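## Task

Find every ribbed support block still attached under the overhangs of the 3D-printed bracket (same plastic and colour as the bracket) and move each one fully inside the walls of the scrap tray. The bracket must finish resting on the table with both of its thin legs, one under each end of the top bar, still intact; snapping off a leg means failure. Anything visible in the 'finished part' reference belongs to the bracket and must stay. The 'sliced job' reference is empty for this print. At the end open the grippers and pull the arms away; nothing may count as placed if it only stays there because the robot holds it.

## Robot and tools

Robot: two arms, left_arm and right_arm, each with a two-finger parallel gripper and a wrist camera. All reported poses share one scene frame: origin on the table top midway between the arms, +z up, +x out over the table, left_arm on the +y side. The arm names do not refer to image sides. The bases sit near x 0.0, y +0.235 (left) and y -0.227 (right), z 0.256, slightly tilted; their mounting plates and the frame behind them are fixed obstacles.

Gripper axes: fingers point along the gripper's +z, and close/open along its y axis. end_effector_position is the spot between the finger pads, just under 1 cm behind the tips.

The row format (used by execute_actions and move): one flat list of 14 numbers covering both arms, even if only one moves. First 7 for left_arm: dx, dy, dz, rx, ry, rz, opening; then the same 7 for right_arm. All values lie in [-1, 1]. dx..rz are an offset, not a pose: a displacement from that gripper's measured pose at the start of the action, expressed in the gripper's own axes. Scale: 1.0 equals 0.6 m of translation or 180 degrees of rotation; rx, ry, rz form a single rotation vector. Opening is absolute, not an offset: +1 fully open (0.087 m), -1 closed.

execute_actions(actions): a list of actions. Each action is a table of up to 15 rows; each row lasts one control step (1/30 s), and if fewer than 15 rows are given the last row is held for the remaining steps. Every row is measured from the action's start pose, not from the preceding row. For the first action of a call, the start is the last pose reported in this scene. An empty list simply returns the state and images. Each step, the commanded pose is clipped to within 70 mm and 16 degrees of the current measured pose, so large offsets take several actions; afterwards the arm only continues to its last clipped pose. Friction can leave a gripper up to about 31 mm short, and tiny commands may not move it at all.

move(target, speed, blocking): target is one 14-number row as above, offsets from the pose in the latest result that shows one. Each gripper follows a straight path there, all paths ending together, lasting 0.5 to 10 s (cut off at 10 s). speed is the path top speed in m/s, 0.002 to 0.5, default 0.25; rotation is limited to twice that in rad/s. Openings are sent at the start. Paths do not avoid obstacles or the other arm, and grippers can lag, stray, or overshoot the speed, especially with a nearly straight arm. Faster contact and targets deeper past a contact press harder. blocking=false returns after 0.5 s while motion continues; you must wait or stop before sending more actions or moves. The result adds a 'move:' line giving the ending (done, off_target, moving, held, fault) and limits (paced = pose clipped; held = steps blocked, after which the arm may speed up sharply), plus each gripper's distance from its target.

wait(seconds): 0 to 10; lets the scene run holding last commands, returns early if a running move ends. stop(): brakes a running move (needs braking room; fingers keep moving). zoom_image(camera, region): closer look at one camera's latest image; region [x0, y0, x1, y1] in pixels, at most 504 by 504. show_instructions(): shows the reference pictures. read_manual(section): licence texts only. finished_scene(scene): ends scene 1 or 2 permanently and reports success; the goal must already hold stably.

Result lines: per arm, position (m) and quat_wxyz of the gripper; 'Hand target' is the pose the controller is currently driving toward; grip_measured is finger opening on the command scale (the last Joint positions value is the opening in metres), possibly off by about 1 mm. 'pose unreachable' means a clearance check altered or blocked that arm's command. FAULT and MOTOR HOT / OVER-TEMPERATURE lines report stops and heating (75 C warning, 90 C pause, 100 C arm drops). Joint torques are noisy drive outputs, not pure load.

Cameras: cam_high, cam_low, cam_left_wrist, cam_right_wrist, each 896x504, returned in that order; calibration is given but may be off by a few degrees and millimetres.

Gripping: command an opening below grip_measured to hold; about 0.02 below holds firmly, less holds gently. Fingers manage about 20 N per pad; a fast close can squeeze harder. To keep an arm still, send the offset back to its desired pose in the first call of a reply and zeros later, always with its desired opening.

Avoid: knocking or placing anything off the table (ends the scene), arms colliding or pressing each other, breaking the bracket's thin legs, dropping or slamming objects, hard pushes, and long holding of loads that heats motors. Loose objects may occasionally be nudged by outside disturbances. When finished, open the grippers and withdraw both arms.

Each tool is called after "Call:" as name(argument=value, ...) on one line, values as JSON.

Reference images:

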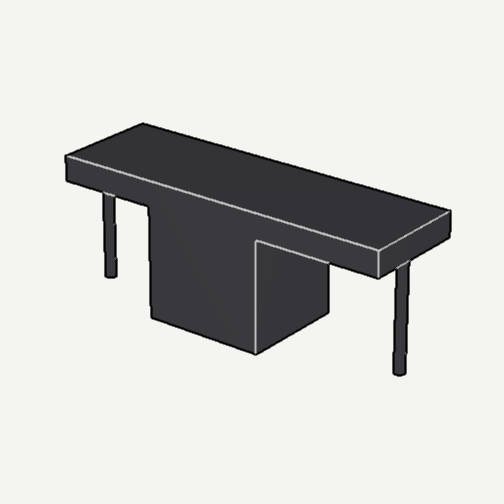

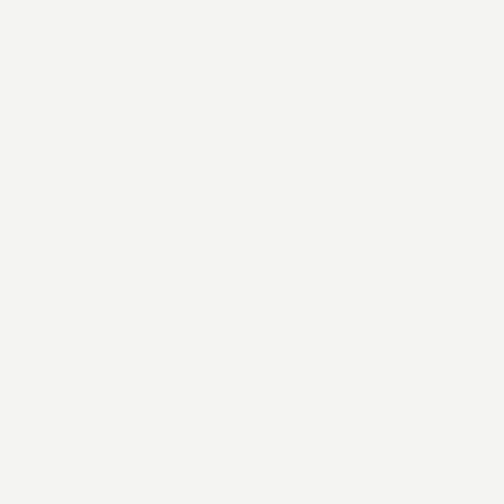

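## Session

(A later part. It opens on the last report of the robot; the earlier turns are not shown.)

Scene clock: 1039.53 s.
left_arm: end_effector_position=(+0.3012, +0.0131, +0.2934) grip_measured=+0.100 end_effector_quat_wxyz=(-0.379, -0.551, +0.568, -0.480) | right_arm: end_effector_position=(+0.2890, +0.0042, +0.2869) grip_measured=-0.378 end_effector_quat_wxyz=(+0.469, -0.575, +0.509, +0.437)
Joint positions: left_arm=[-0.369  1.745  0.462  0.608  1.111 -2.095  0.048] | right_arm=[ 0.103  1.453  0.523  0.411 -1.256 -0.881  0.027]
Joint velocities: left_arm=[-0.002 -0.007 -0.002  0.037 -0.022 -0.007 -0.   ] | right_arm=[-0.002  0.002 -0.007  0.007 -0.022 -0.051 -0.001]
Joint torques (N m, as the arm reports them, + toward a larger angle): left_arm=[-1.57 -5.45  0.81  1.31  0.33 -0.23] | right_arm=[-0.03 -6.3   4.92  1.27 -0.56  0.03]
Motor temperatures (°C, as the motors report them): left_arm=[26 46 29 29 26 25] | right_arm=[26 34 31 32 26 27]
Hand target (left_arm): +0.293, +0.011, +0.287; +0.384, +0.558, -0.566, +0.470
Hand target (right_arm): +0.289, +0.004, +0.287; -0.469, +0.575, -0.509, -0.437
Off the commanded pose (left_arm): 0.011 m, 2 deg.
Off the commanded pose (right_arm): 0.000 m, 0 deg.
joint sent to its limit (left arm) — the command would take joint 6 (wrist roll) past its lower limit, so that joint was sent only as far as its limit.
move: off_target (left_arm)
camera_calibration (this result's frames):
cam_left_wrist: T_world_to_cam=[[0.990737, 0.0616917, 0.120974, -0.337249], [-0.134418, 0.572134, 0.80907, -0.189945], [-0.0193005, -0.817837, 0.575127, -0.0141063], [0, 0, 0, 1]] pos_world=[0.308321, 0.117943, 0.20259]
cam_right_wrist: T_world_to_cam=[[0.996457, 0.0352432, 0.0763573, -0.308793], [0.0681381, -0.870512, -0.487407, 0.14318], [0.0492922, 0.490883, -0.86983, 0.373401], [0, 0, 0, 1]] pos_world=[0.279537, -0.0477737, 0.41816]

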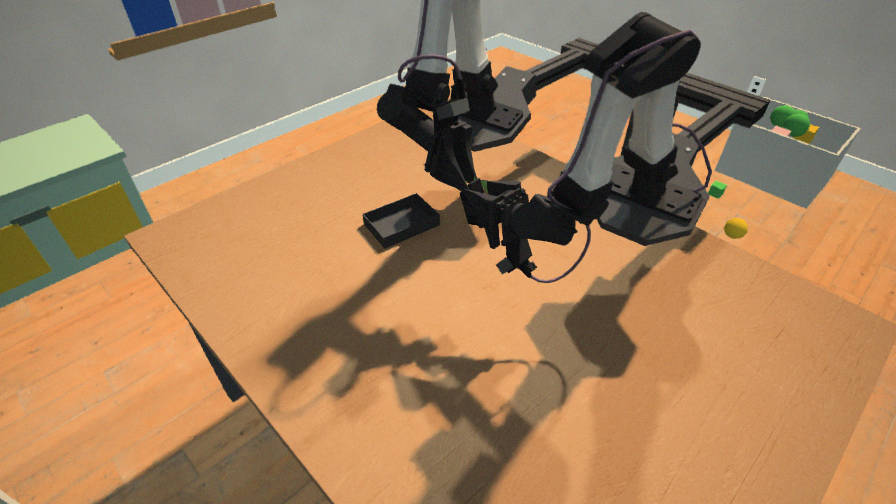

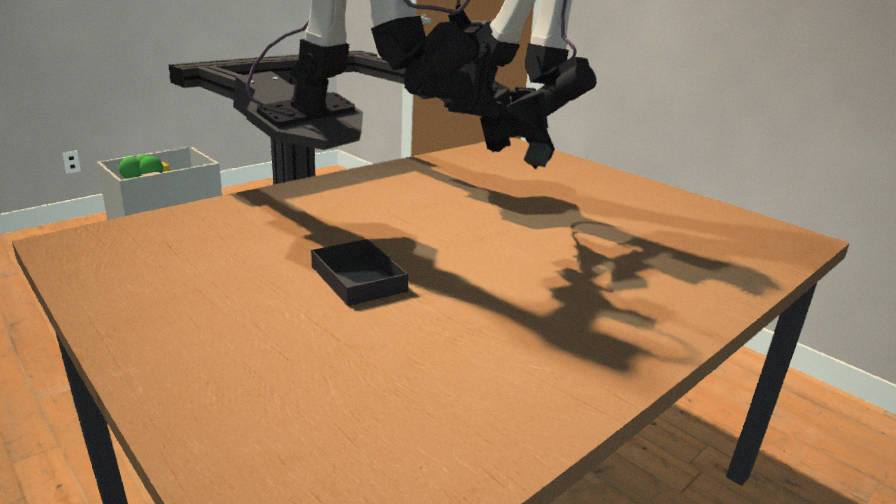

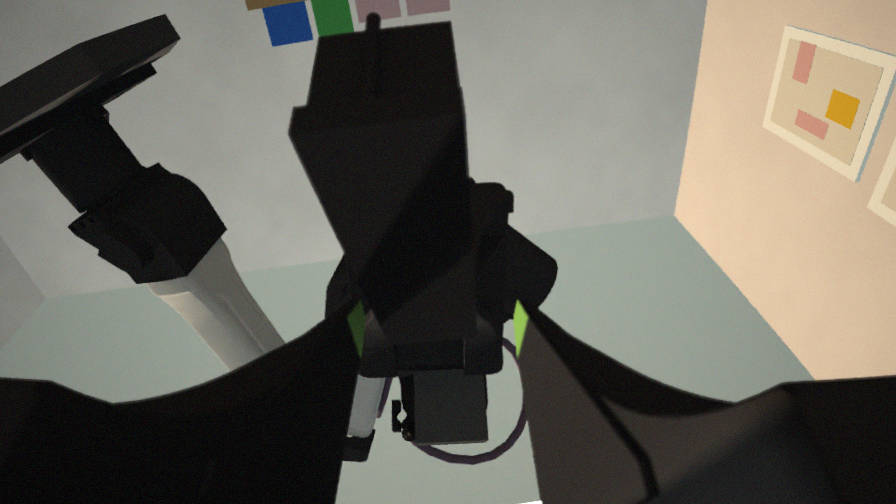

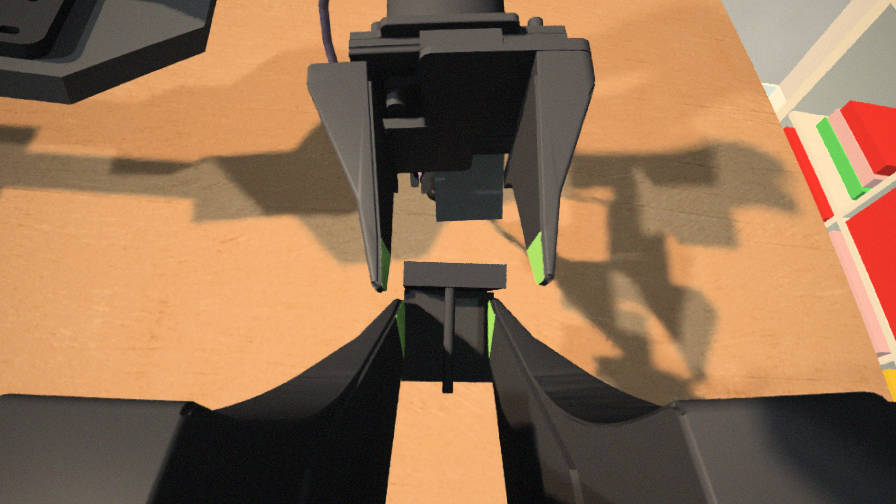

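Call:
move(target=[-0.018, 0.012, 0.004, -0.024, 0, 0.012, 0.1, 0, 0, 0, 0, 0, 0, -0.42], speed=0.03)

Call:
zoom_image(camera="cam_right_wrist", region=[350, 200, 590, 440])

Scene clock: 1052.00 s.
left_arm: end_effector_position=(+0.2921, +0.0111, +0.2867) grip_measured=+0.100 end_effector_quat_wxyz=(-0.384, -0.519, +0.599, -0.473) | right_arm: end_effector_position=(+0.2890, +0.0042, +0.2869) grip_measured=-0.378 end_effector_quat_wxyz=(+0.469, -0.575, +0.509, +0.437)
Joint positions: left_arm=[-0.369  1.767  0.521  0.433  1.142 -1.908  0.048] | right_arm=[ 0.103  1.453  0.523  0.411 -1.256 -0.881  0.027]
Joint velocities: left_arm=[-0.007 -0.007  0.022 -0.051 -0.037  0.066  0.001] | right_arm=[-0.017 -0.022  0.002 -0.007  0.007 -0.007  0.001]
Joint torques (N m, as the arm reports them, + toward a larger angle): left_arm=[ 0.65 -4.63  4.84  0.87  0.6  -0.08] | right_arm=[-0.04 -6.36  5.03  1.28 -0.57  0.04]
Motor temperatures (°C, as the motors report them): left_arm=[25 45 29 29 26 25] | right_arm=[26 34 31 32 26 27]
Hand target (left_arm): +0.295, +0.013, +0.281; -0.390, -0.525, +0.595, -0.466
Hand target (right_arm): +0.289, +0.004, +0.287; -0.469, +0.575, -0.509, -0.437
Off the commanded pose (left_arm): 0.006 m, 1 deg.
Off the commanded pose (right_arm): 0.000 m, 0 deg.
move: done
camera_calibration (this result's frames):
cam_left_wrist: T_world_to_cam=[[0.986555, -0.0192555, 0.162291, -0.337091], [-0.121886, 0.574841, 0.809136, -0.188263], [-0.108872, -0.818038, 0.564766, 0.0171326], [0, 0, 0, 1]] pos_world=[0.311477, 0.115745, 0.197361]
cam_right_wrist: T_world_to_cam=[[0.996457, 0.0352432, 0.0763573, -0.308793], [0.0681381, -0.870512, -0.487407, 0.14318], [0.0492922, 0.490883, -0.86983, 0.373401], [0, 0, 0, 1]] pos_world=[0.279537, -0.0477737, 0.41816]

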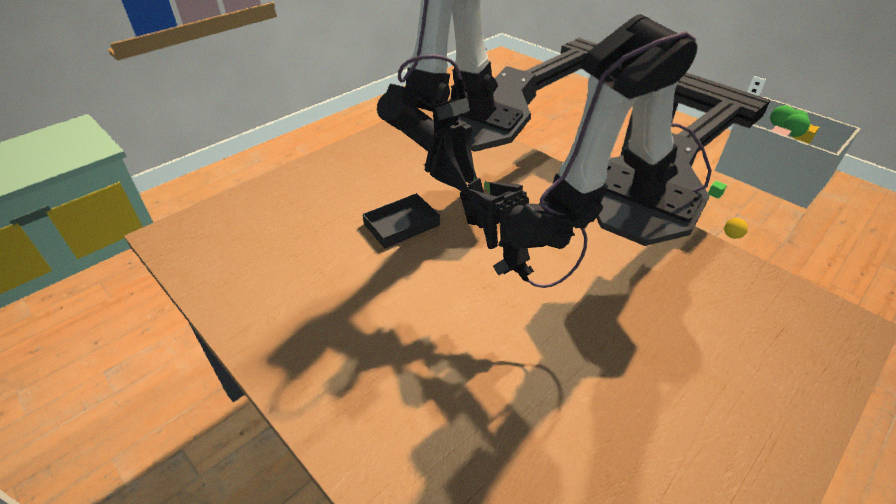

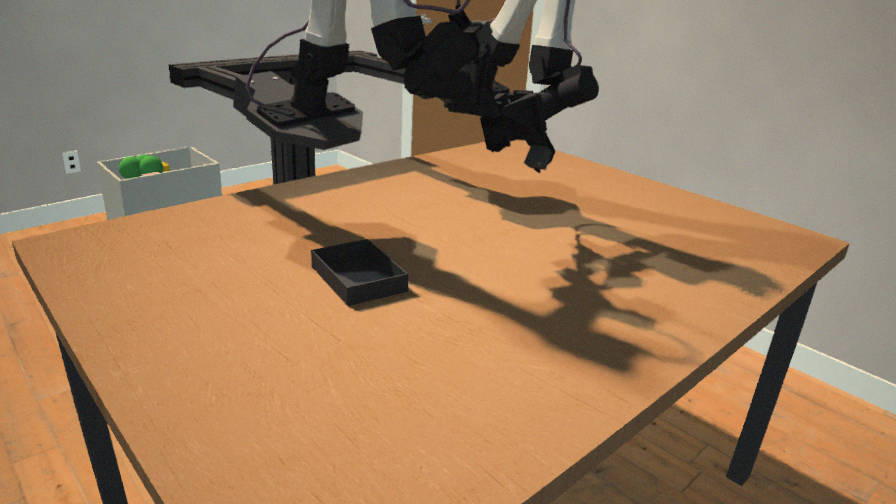

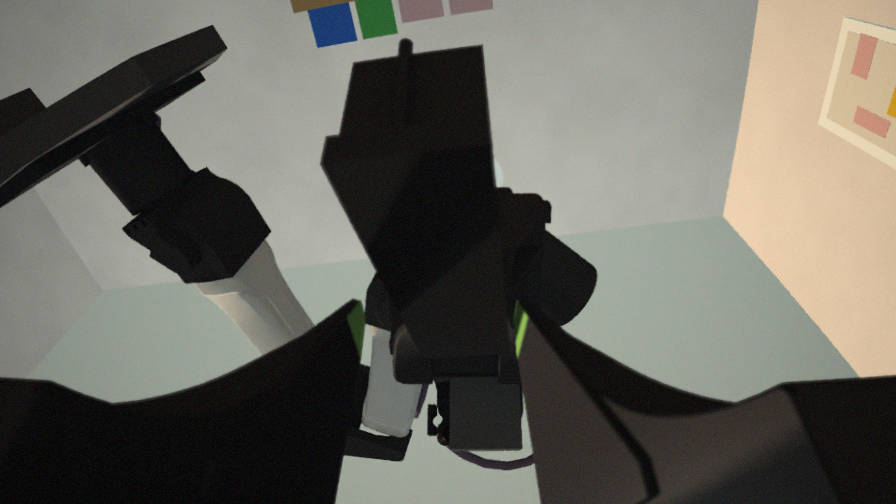

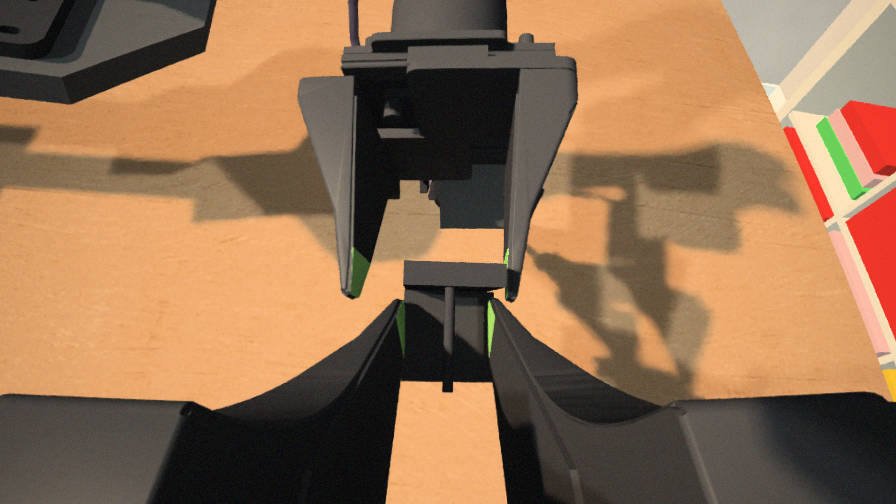

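Region (350, 200, 590, 440) of cam_right_wrist's 896x504 image, scaled by 2.100, with more detail than that image has.

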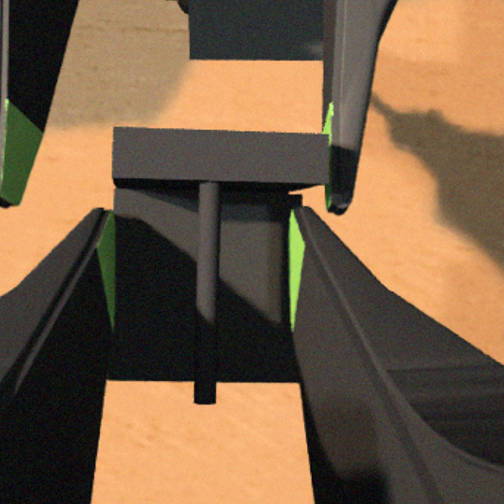

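Call:
move(target=[0, -0.011, -0.003, 0, 0, -0.045, 0.1, 0, 0, 0, 0, 0, 0, -0.42], speed=0.03)

Call:
zoom_image(camera="cam_right_wrist", region=[340, 200, 580, 440])

Scene clock: 1078.40 s.
left_arm: end_effector_position=(+0.2964, +0.0112, +0.2868) grip_measured=+0.100 end_effector_quat_wxyz=(-0.415, -0.556, +0.565, -0.446) | right_arm: end_effector_position=(+0.2890, +0.0042, +0.2869) grip_measured=-0.378 end_effector_quat_wxyz=(+0.469, -0.575, +0.509, +0.437)
Joint positions: left_arm=[-0.369  1.767  0.521  0.423  1.143 -2.03   0.048] | right_arm=[ 0.103  1.453  0.523  0.411 -1.256 -0.881  0.027]
Joint velocities: left_arm=[-0.002  0.007 -0.022 -0.11   0.007 -0.037  0.001] | right_arm=[-0.007 -0.022  0.002 -0.007  0.022 -0.022 -0.001]
Joint torques (N m, as the arm reports them, + toward a larger angle): left_arm=[ 0.09 -7.    3.18  0.94  0.61 -0.21] | right_arm=[-0.04 -6.39  5.08  1.3  -0.57  0.03]
Motor temperatures (°C, as the motors report them): left_arm=[25 43 30 28 26 25] | right_arm=[26 35 31 32 26 27]
Hand target (left_arm): +0.299, +0.013, +0.288; +0.416, +0.560, -0.561, +0.445
Hand target (right_arm): +0.289, +0.004, +0.287; -0.469, +0.575, -0.509, -0.437
Off the commanded pose (left_arm): 0.003 m, 1 deg.
Off the commanded pose (right_arm): 0.000 m, 0 deg.
move: done
camera_calibration (this result's frames):
cam_left_wrist: T_world_to_cam=[[0.999276, 0.0108695, 0.0364557, -0.30935], [-0.0360778, 0.574704, 0.817566, -0.215713], [-0.0120647, -0.818289, 0.57468, -0.0139432], [0, 0, 0, 1]] pos_world=[0.301175, 0.115924, 0.19565]
cam_right_wrist: T_world_to_cam=[[0.996457, 0.0352432, 0.0763573, -0.308793], [0.0681381, -0.870512, -0.487407, 0.14318], [0.0492922, 0.490883, -0.86983, 0.373401], [0, 0, 0, 1]] pos_world=[0.279537, -0.0477737, 0.41816]

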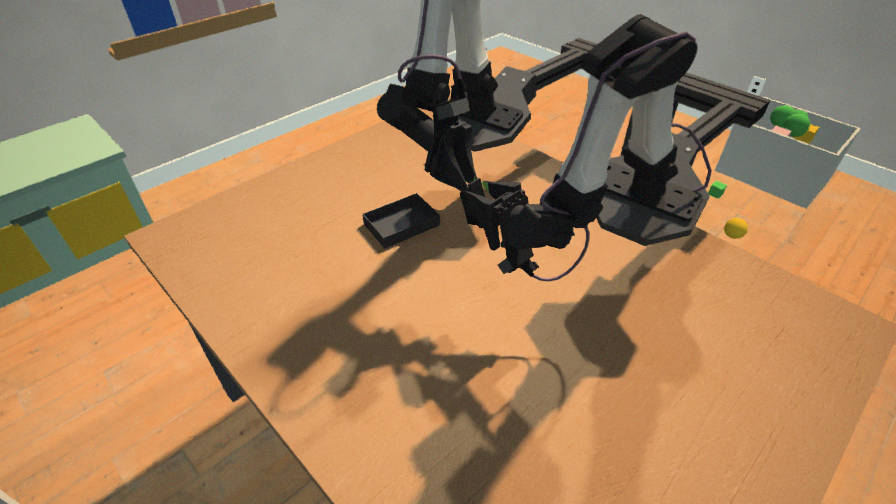

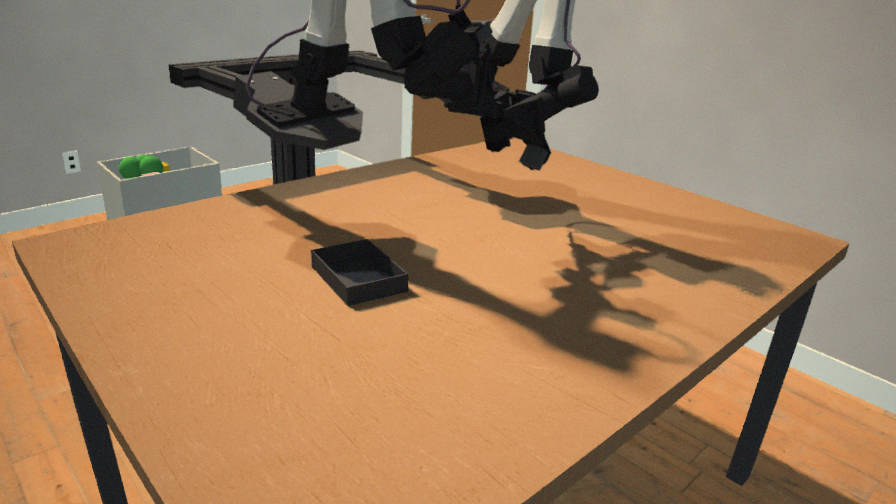

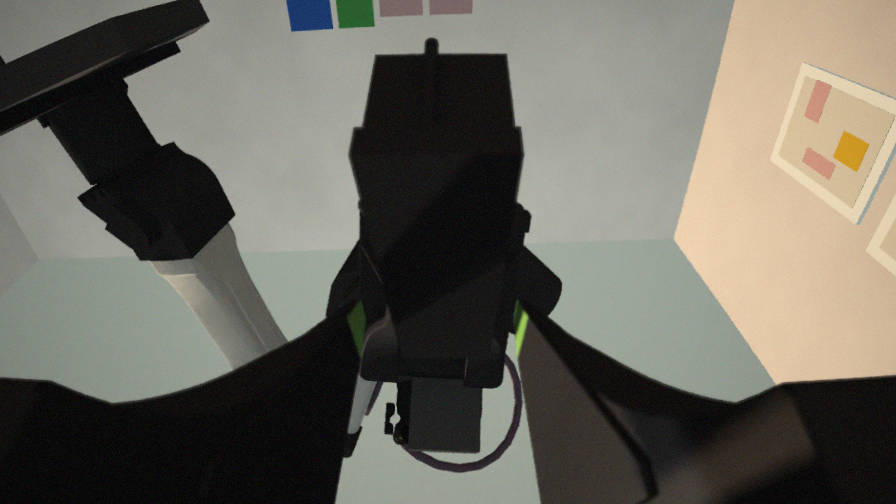

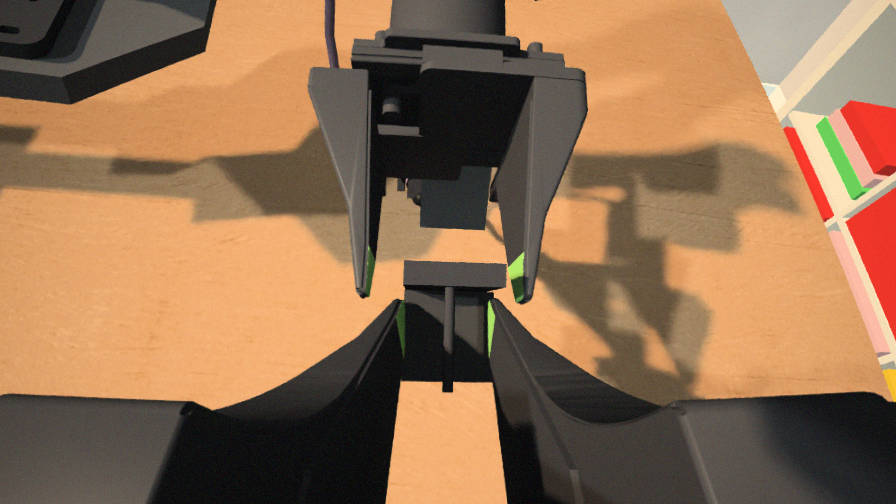

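Region (340, 200, 580, 440) of cam_right_wrist's 896x504 image, scaled by 2.100, with more detail than that image has.

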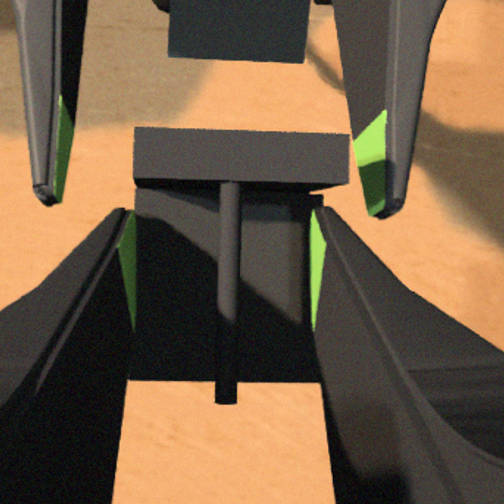

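Call:
move(target=[0, -0.002, -0.012, 0, 0, 0, 0.1, 0, 0, 0, 0, 0, 0, -0.42], speed=0.02)

Call:
zoom_image(camera="cam_right_wrist", region=[340, 200, 580, 440])

Scene clock: 1085.47 s.
left_arm: end_effector_position=(+0.2930, +0.0150, +0.2844) grip_measured=+0.100 end_effector_quat_wxyz=(-0.417, -0.557, +0.566, -0.442) | right_arm: end_effector_position=(+0.2890, +0.0042, +0.2869) grip_measured=-0.378 end_effector_quat_wxyz=(+0.469, -0.575, +0.509, +0.437)
Joint positions: left_arm=[-0.355  1.767  0.521  0.38   1.153 -1.992  0.048] | right_arm=[ 0.103  1.453  0.523  0.411 -1.256 -0.881  0.027]
Joint velocities: left_arm=[-0.002  0.007  0.002 -0.007  0.007 -0.007 -0.   ] | right_arm=[-0.007 -0.012 -0.002 -0.037 -0.007  0.007  0.   ]
Joint torques (N m, as the arm reports them, + toward a larger angle): left_arm=[ 0.64 -7.59  3.74  0.76  0.64 -0.1 ] | right_arm=[-0.11 -6.41  5.04  1.29 -0.57  0.04]
Motor temperatures (°C, as the motors report them): left_arm=[25 43 30 28 26 25] | right_arm=[26 35 31 32 26 27]
Hand target (left_arm): +0.297, +0.018, +0.289; +0.414, +0.556, -0.565, +0.446
Hand target (right_arm): +0.289, +0.004, +0.287; -0.469, +0.575, -0.509, -0.437
Off the commanded pose (left_arm): 0.007 m, 1 deg.
Off the commanded pose (right_arm): 0.000 m, 0 deg.
move: done
camera_calibration (this result's frames):
cam_left_wrist: T_world_to_cam=[[0.999564, 0.00474962, 0.0291408, -0.303831], [-0.0266095, 0.572591, 0.819409, -0.219369], [-0.0127939, -0.819828, 0.572468, -0.00859931], [0, 0, 0, 1]] pos_world=[0.297752, 0.120002, 0.19353]
cam_right_wrist: T_world_to_cam=[[0.996457, 0.0352432, 0.0763573, -0.308793], [0.0681381, -0.870512, -0.487407, 0.14318], [0.0492922, 0.490883, -0.86983, 0.373401], [0, 0, 0, 1]] pos_world=[0.279537, -0.0477737, 0.41816]

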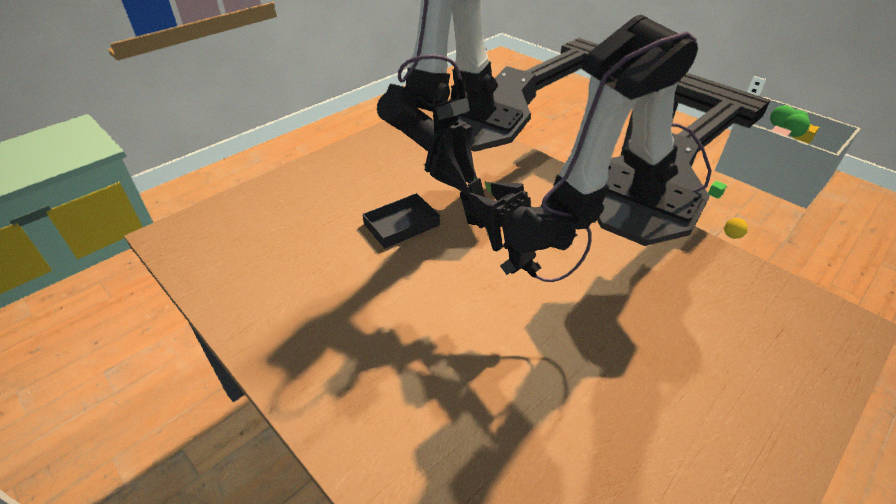

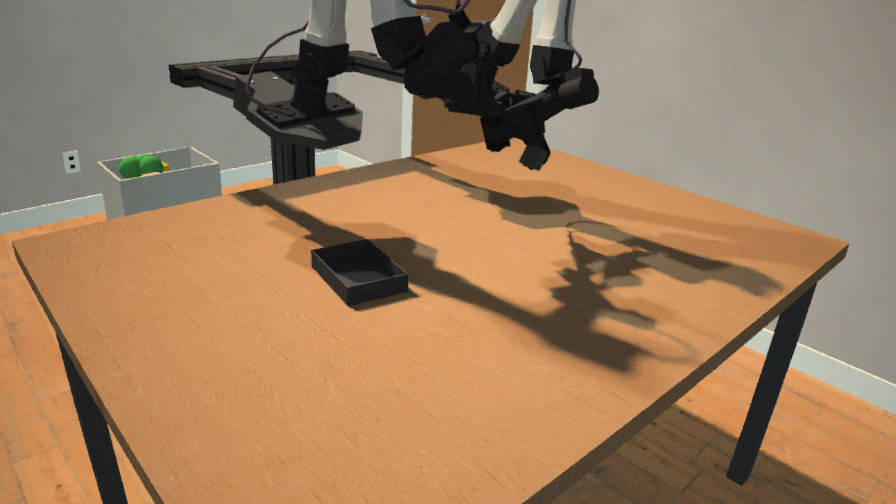

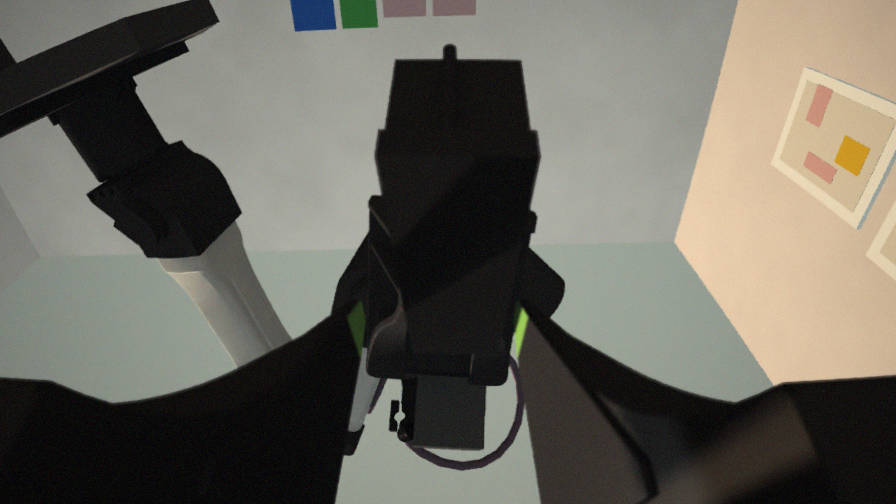

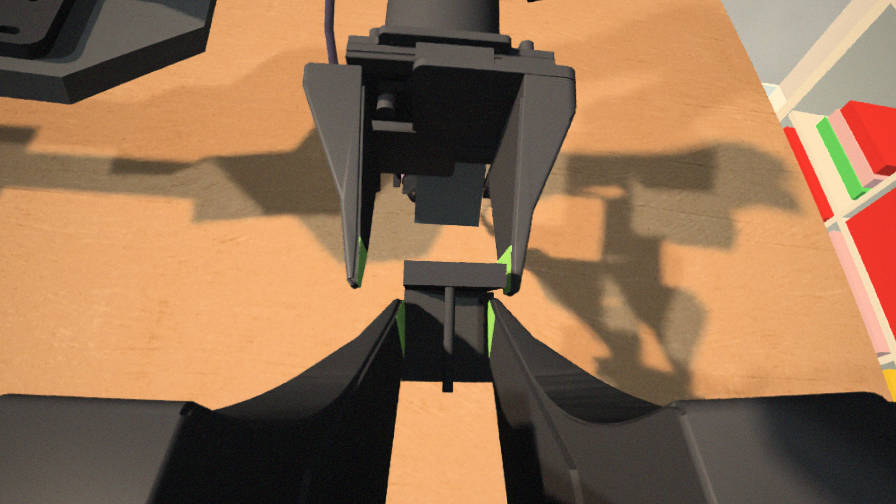

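Region (340, 200, 580, 440) of cam_right_wrist's 896x504 image, scaled by 2.100, with more detail than that image has.

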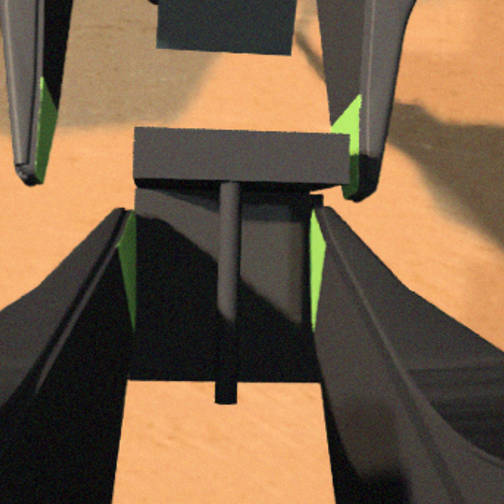

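Call:
execute_actions(actions=[[[0,-0.008,0,0,0,0,0.06,0,0,0,0,0,0,-0.42],[0,-0.008,0,0,0,0,0.03,0,0,0,0,0,0,-0.42],[0,-0.008,0,0,0,0,0.0,0,0,0,0,0,0,-0.42],[0,-0.008,0,0,0,0,-0.03,0,0,0,0,0,0,-0.42],[0,-0.008,0,0,0,0,-0.06,0,0,0,0,0,0,-0.42],[0,-0.008,0,0,0,0,-0.08,0,0,0,0,0,0,-0.42],[0,-0.008,0,0,0,0,-0.10,0,0,0,0,0,0,-0.42],[0,-0.008,0,0,0,0,-0.12,0,0,0,0,0,0,-0.42],[0,-0.008,0,0,0,0,-0.14,0,0,0,0,0,0,-0.42],[0,-0.008,0,0,0,0,-0.16,0,0,0,0,0,0,-0.42],[0,-0.008,0,0,0,0,-0.18,0,0,0,0,0,0,-0.42],[0,-0.008,0,0,0,0,-0.20,0,0,0,0,0,0,-0.42],[0,-0.008,0,0,0,0,-0.22,0,0,0,0,0,0,-0.42],[0,-0.008,0,0,0,0,-0.24,0,0,0,0,0,0,-0.42],[0,-0.008,0,0,0,0,-0.26,0,0,0,0,0,0,-0.42]],[[0,-0.004,0,0,0,0,-0.27,0,0,0,0,0,0,-0.42],[0,-0.004,0,0,0,0,-0.28,0,0,0,0,0,0,-0.42],[0,-0.004,0,0,0,0,-0.29,0,0,0,0,0,0,-0.42],[0,-0.004,0,0,0,0,-0.30,0,0,0,0,0,0,-0.42],[0,-0.004,0,0,0,0,-0.31,0,0,0,0,0,0,-0.42],[0,-0.004,0,0,0,0,-0.32,0,0,0,0,0,0,-0.42],[0,-0.004,0,0,0,0,-0.33,0,0,0,0,0,0,-0.42],[0,-0.004,0,0,0,0,-0.34,0,0,0,0,0,0,-0.42],[0,-0.004,0,0,0,0,-0.35,0,0,0,0,0,0,-0.42],[0,-0.004,0,0,0,0,-0.36,0,0,0,0,0,0,-0.42],[0,-0.004,0,0,0,0,-0.37,0,0,0,0,0,0,-0.42],[0,-0.004,0,0,0,0,-0.38,0,0,0,0,0,0,-0.42],[0,-0.004,0,0,0,0,-0.39,0,0,0,0,0,0,-0.42]]])

Call:
zoom_image(camera="cam_right_wrist", region=[340, 200, 580, 440])

Scene clock: 1095.80 s.
left_arm: end_effector_position=(+0.2927, +0.0151, +0.2839) grip_measured=-0.354 end_effector_quat_wxyz=(-0.418, -0.558, +0.566, -0.441) | right_arm: end_effector_position=(+0.2844, +0.0043, +0.2866) grip_measured=-0.378 end_effector_quat_wxyz=(+0.462, -0.571, +0.510, +0.447)
Joint positions: left_arm=[-0.355  1.767  0.521  0.376  1.152 -1.992  0.028] | right_arm=[ 0.103  1.453  0.523  0.389 -1.27  -0.88   0.027]
Joint velocities: left_arm=[-0.007  0.017 -0.002 -0.066  0.022 -0.051 -0.   ] | right_arm=[ 0.012 -0.007 -0.012 -0.022  0.007  0.007 -0.001]
Joint torques (N m, as the arm reports them, + toward a larger angle): left_arm=[-0.31 -6.2   3.74  0.89  0.6  -0.13] | right_arm=[-0.14 -6.3   4.98  1.36 -0.49  0.02]
Motor temperatures (°C, as the motors report them): left_arm=[25 44 30 28 26 25] | right_arm=[26 35 31 32 26 27]
Hand target (left_arm): +0.295, +0.015, +0.284; +0.418, +0.557, -0.566, +0.441
Hand target (right_arm): +0.286, +0.004, +0.287; -0.465, +0.573, -0.509, -0.443
Off the commanded pose (left_arm): 0.002 m, 0 deg.
Off the commanded pose (right_arm): 0.002 m, 1 deg.
camera_calibration (this result's frames):
cam_left_wrist: T_world_to_cam=[[0.999662, 0.0047692, 0.0255528, -0.302541], [-0.0237012, 0.570909, 0.820671, -0.220168], [-0.0106744, -0.820999, 0.570829, -0.00841463], [0, 0, 0, 1]] pos_world=[0.29713, 0.12023, 0.193219]
cam_right_wrist: T_world_to_cam=[[0.997568, 0.0455701, 0.052737, -0.297739], [0.0656937, -0.867535, -0.493018, 0.145693], [0.0232843, 0.495284, -0.868419, 0.380291], [0, 0, 0, 1]] pos_world=[0.278589, -0.0483898, 0.417783]

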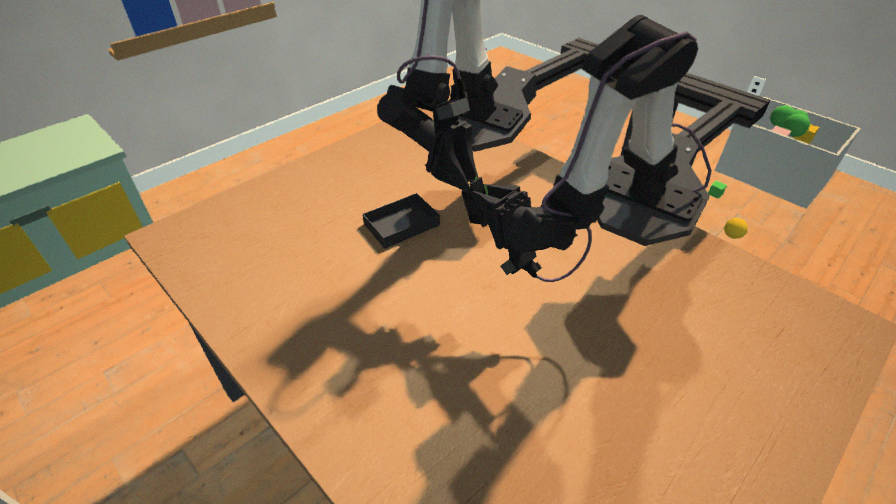

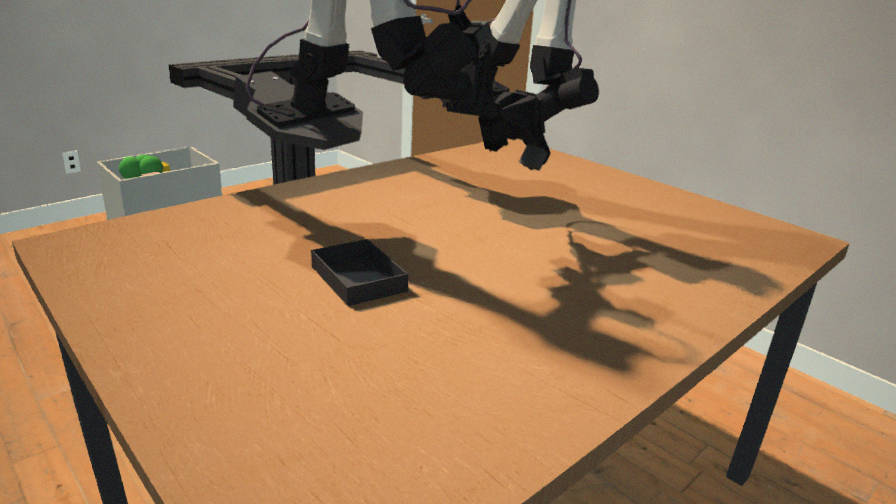

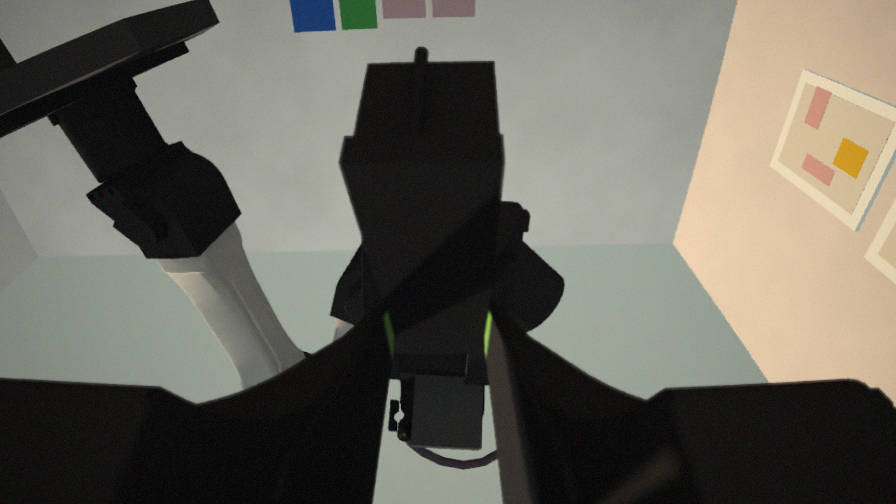

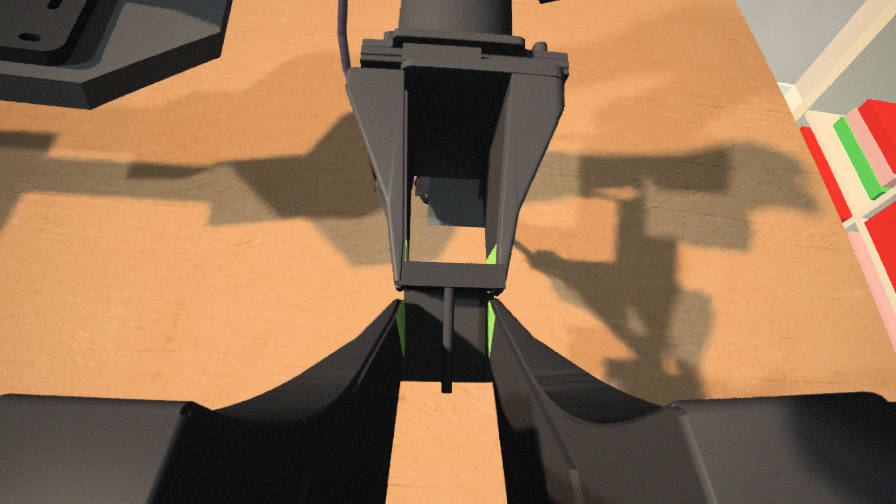

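Region (340, 200, 580, 440) of cam_right_wrist's 896x504 image, scaled by 2.100, with more detail than that image has.

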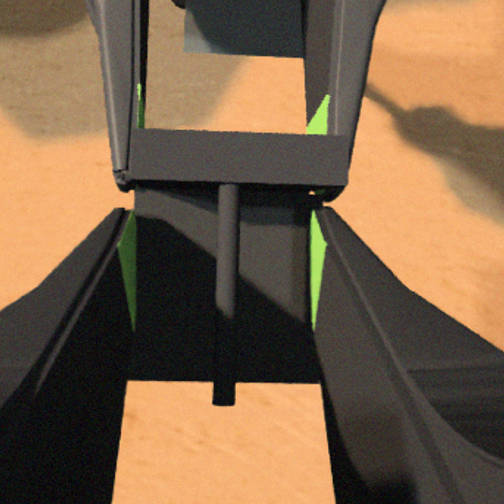

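Call:
execute_actions(actions=[[[-0.0021,-0.0022,-0.003,0.0021,-0.0009,-0.0014,-0.40,0.0063,-0.0027,-0.0044,0.0045,0.0047,0.0031,-0.43],[-0.0034,-0.0035,-0.0048,0.0033,-0.0014,-0.0022,-0.40,0.0101,-0.0043,-0.007,0.0072,0.0075,0.0049,-0.43],[-0.0046,-0.0048,-0.0066,0.0046,-0.0019,-0.003,-0.40,0.0139,-0.0059,-0.0096,0.0099,0.0103,0.0068,-0.43],[-0.0059,-0.0061,-0.0084,0.0058,-0.0024,-0.0038,-0.40,0.0177,-0.0075,-0.0122,0.0126,0.013,0.0087,-0.43],[-0.0071,-0.0074,-0.0102,0.007,-0.003,-0.0046,-0.40,0.0215,-0.0091,-0.0148,0.0153,0.0158,0.0105,-0.43],[-0.0084,-0.0087,-0.012,0.0083,-0.0035,-0.0054,-0.40,0.0253,-0.0107,-0.0174,0.018,0.0186,0.0124,-0.43],[-0.0097,-0.01,-0.0138,0.0095,-0.004,-0.0062,-0.40,0.0291,-0.0123,-0.02,0.0207,0.0214,0.0142,-0.43],[-0.0109,-0.0113,-0.0156,0.0108,-0.0045,-0.007,-0.40,0.0329,-0.0139,-0.0226,0.0234,0.0242,0.0161,-0.43],[-0.0122,-0.0126,-0.0174,0.012,-0.005,-0.0078,-0.40,0.0367,-0.0155,-0.0252,0.0261,0.027,0.0179,-0.43],[-0.0134,-0.0139,-0.0192,0.0132,-0.0056,-0.0086,-0.40,0.0404,-0.0171,-0.0278,0.0288,0.0298,0.0198,-0.43],[-0.0147,-0.0152,-0.021,0.0145,-0.0061,-0.0095,-0.40,0.0442,-0.0187,-0.0305,0.0315,0.0326,0.0216,-0.43],[-0.016,-0.0165,-0.0228,0.0157,-0.0066,-0.0103,-0.40,0.048,-0.0203,-0.0331,0.0342,0.0354,0.0235,-0.43],[-0.0172,-0.0178,-0.0246,0.017,-0.0071,-0.0111,-0.40,0.0518,-0.0219,-0.0357,0.0369,0.0382,0.0253,-0.43],[-0.0185,-0.0191,-0.0264,0.0182,-0.0077,-0.0119,-0.40,0.0556,-0.0235,-0.0383,0.0396,0.041,0.0272,-0.43],[-0.0185,-0.0191,-0.0264,0.0182,-0.0077,-0.0119,-0.40,0.0556,-0.0235,-0.0383,0.0396,0.041,0.0272,-0.43]]])

Scene clock: 1216.30 s.
left_arm: end_effector_position=(+0.2947, +0.0174, +0.2832) grip_measured=-0.354 end_effector_quat_wxyz=(-0.415, -0.561, +0.563, -0.441) | right_arm: end_effector_position=(+0.2860, +0.0036, +0.2855) grip_measured=-0.382 end_effector_quat_wxyz=(+0.461, -0.570, +0.516, +0.444)
Joint positions: left_arm=[-0.346  1.767  0.521  0.376  1.152 -1.992  0.028] | right_arm=[ 0.101  1.453  0.523  0.392 -1.259 -0.872  0.027]
Joint velocities: left_arm=[-0.012 -0.017 -0.017 -0.037 -0.022 -0.007  0.   ] | right_arm=[-0.002  0.022 -0.012  0.037  0.022  0.066 -0.001]
Joint torques (N m, as the arm reports them, + toward a larger angle): left_arm=[ 5.4  -6.59  2.26  0.88  0.54 -0.18] | right_arm=[-6.13 -6.13  3.13  0.9   0.73  0.15]
Motor temperatures (°C, as the motors report them): left_arm=[25 42 30 28 26 25] | right_arm=[26 35 31 34 26 27]
Hand target (left_arm): +0.304, +0.033, +0.278; +0.403, +0.585, -0.547, +0.442
Hand target (right_arm): +0.299, -0.023, +0.261; -0.445, +0.545, -0.589, -0.398
Off the commanded pose (left_arm): 0.019 m, 4 deg.
Off the commanded pose (right_arm): 0.041 m, 11 deg.
camera_calibration (this result's frames):
cam_left_wrist: T_world_to_cam=[[0.999613, 0.0136949, 0.0242336, -0.304273], [-0.0277211, 0.568646, 0.822115, -0.220052], [-0.00252156, -0.822468, 0.568806, -0.00788157], [0, 0, 0, 1]] pos_world=[0.298035, 0.122817, 0.192765]
cam_right_wrist: T_world_to_cam=[[0.998163, 0.0359699, 0.0487506, -0.29826], [0.0551877, -0.871825, -0.486699, 0.145612], [0.0249955, 0.488495, -0.872208, 0.380294], [0, 0, 0, 1]] pos_world=[0.280171, -0.0480957, 0.417105]

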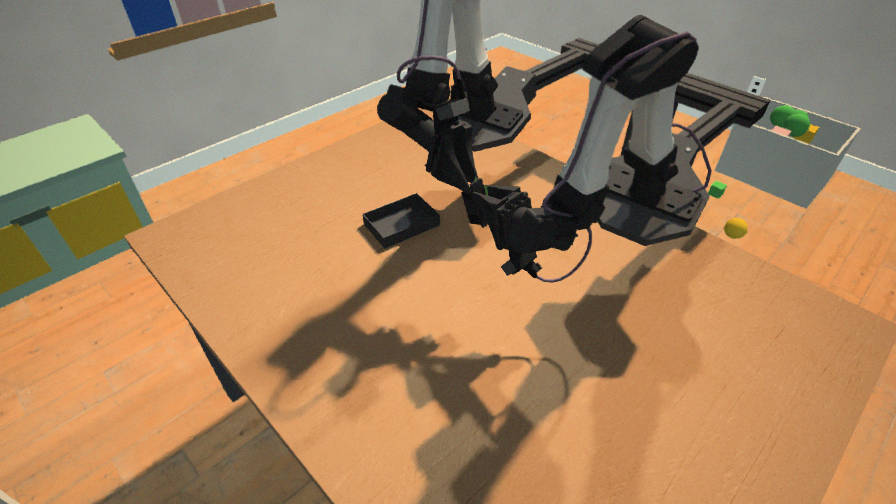

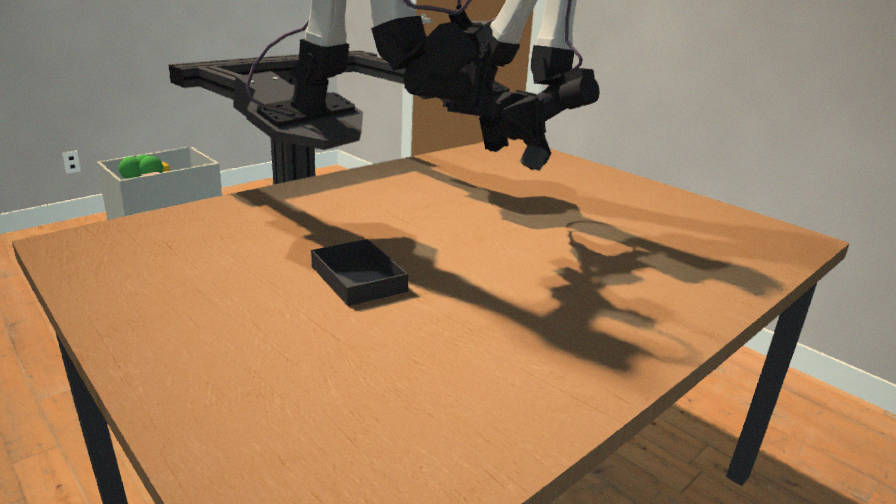

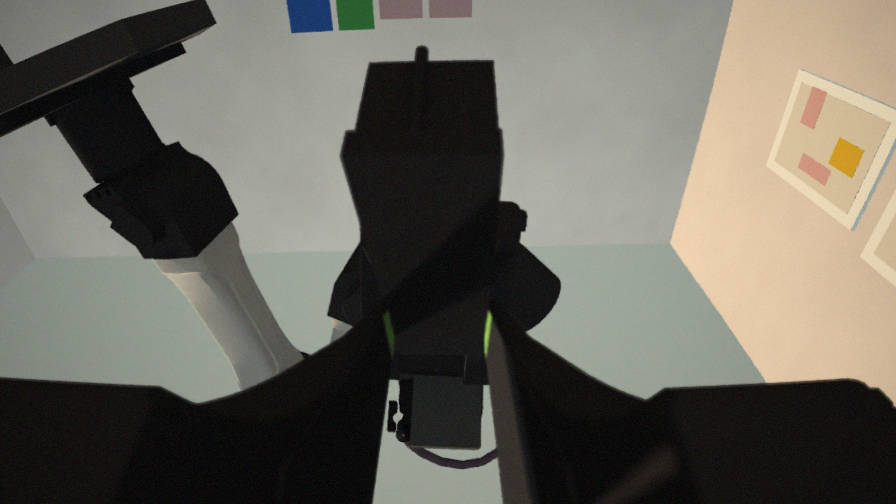

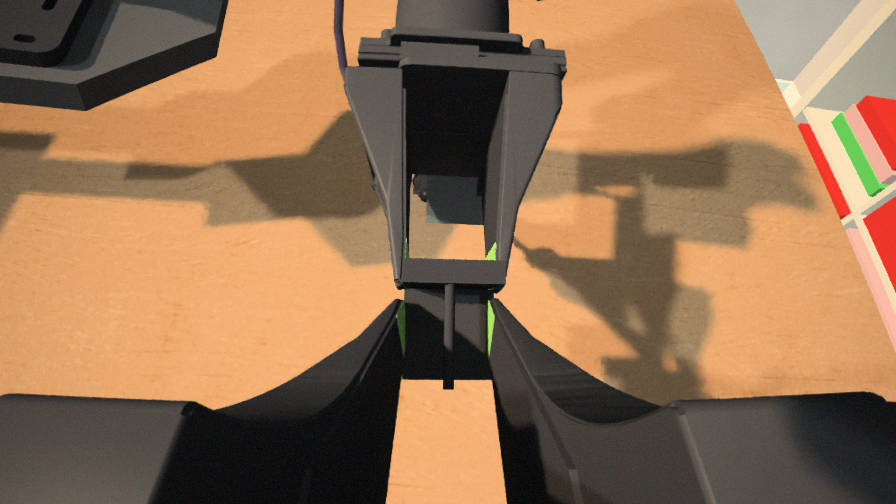

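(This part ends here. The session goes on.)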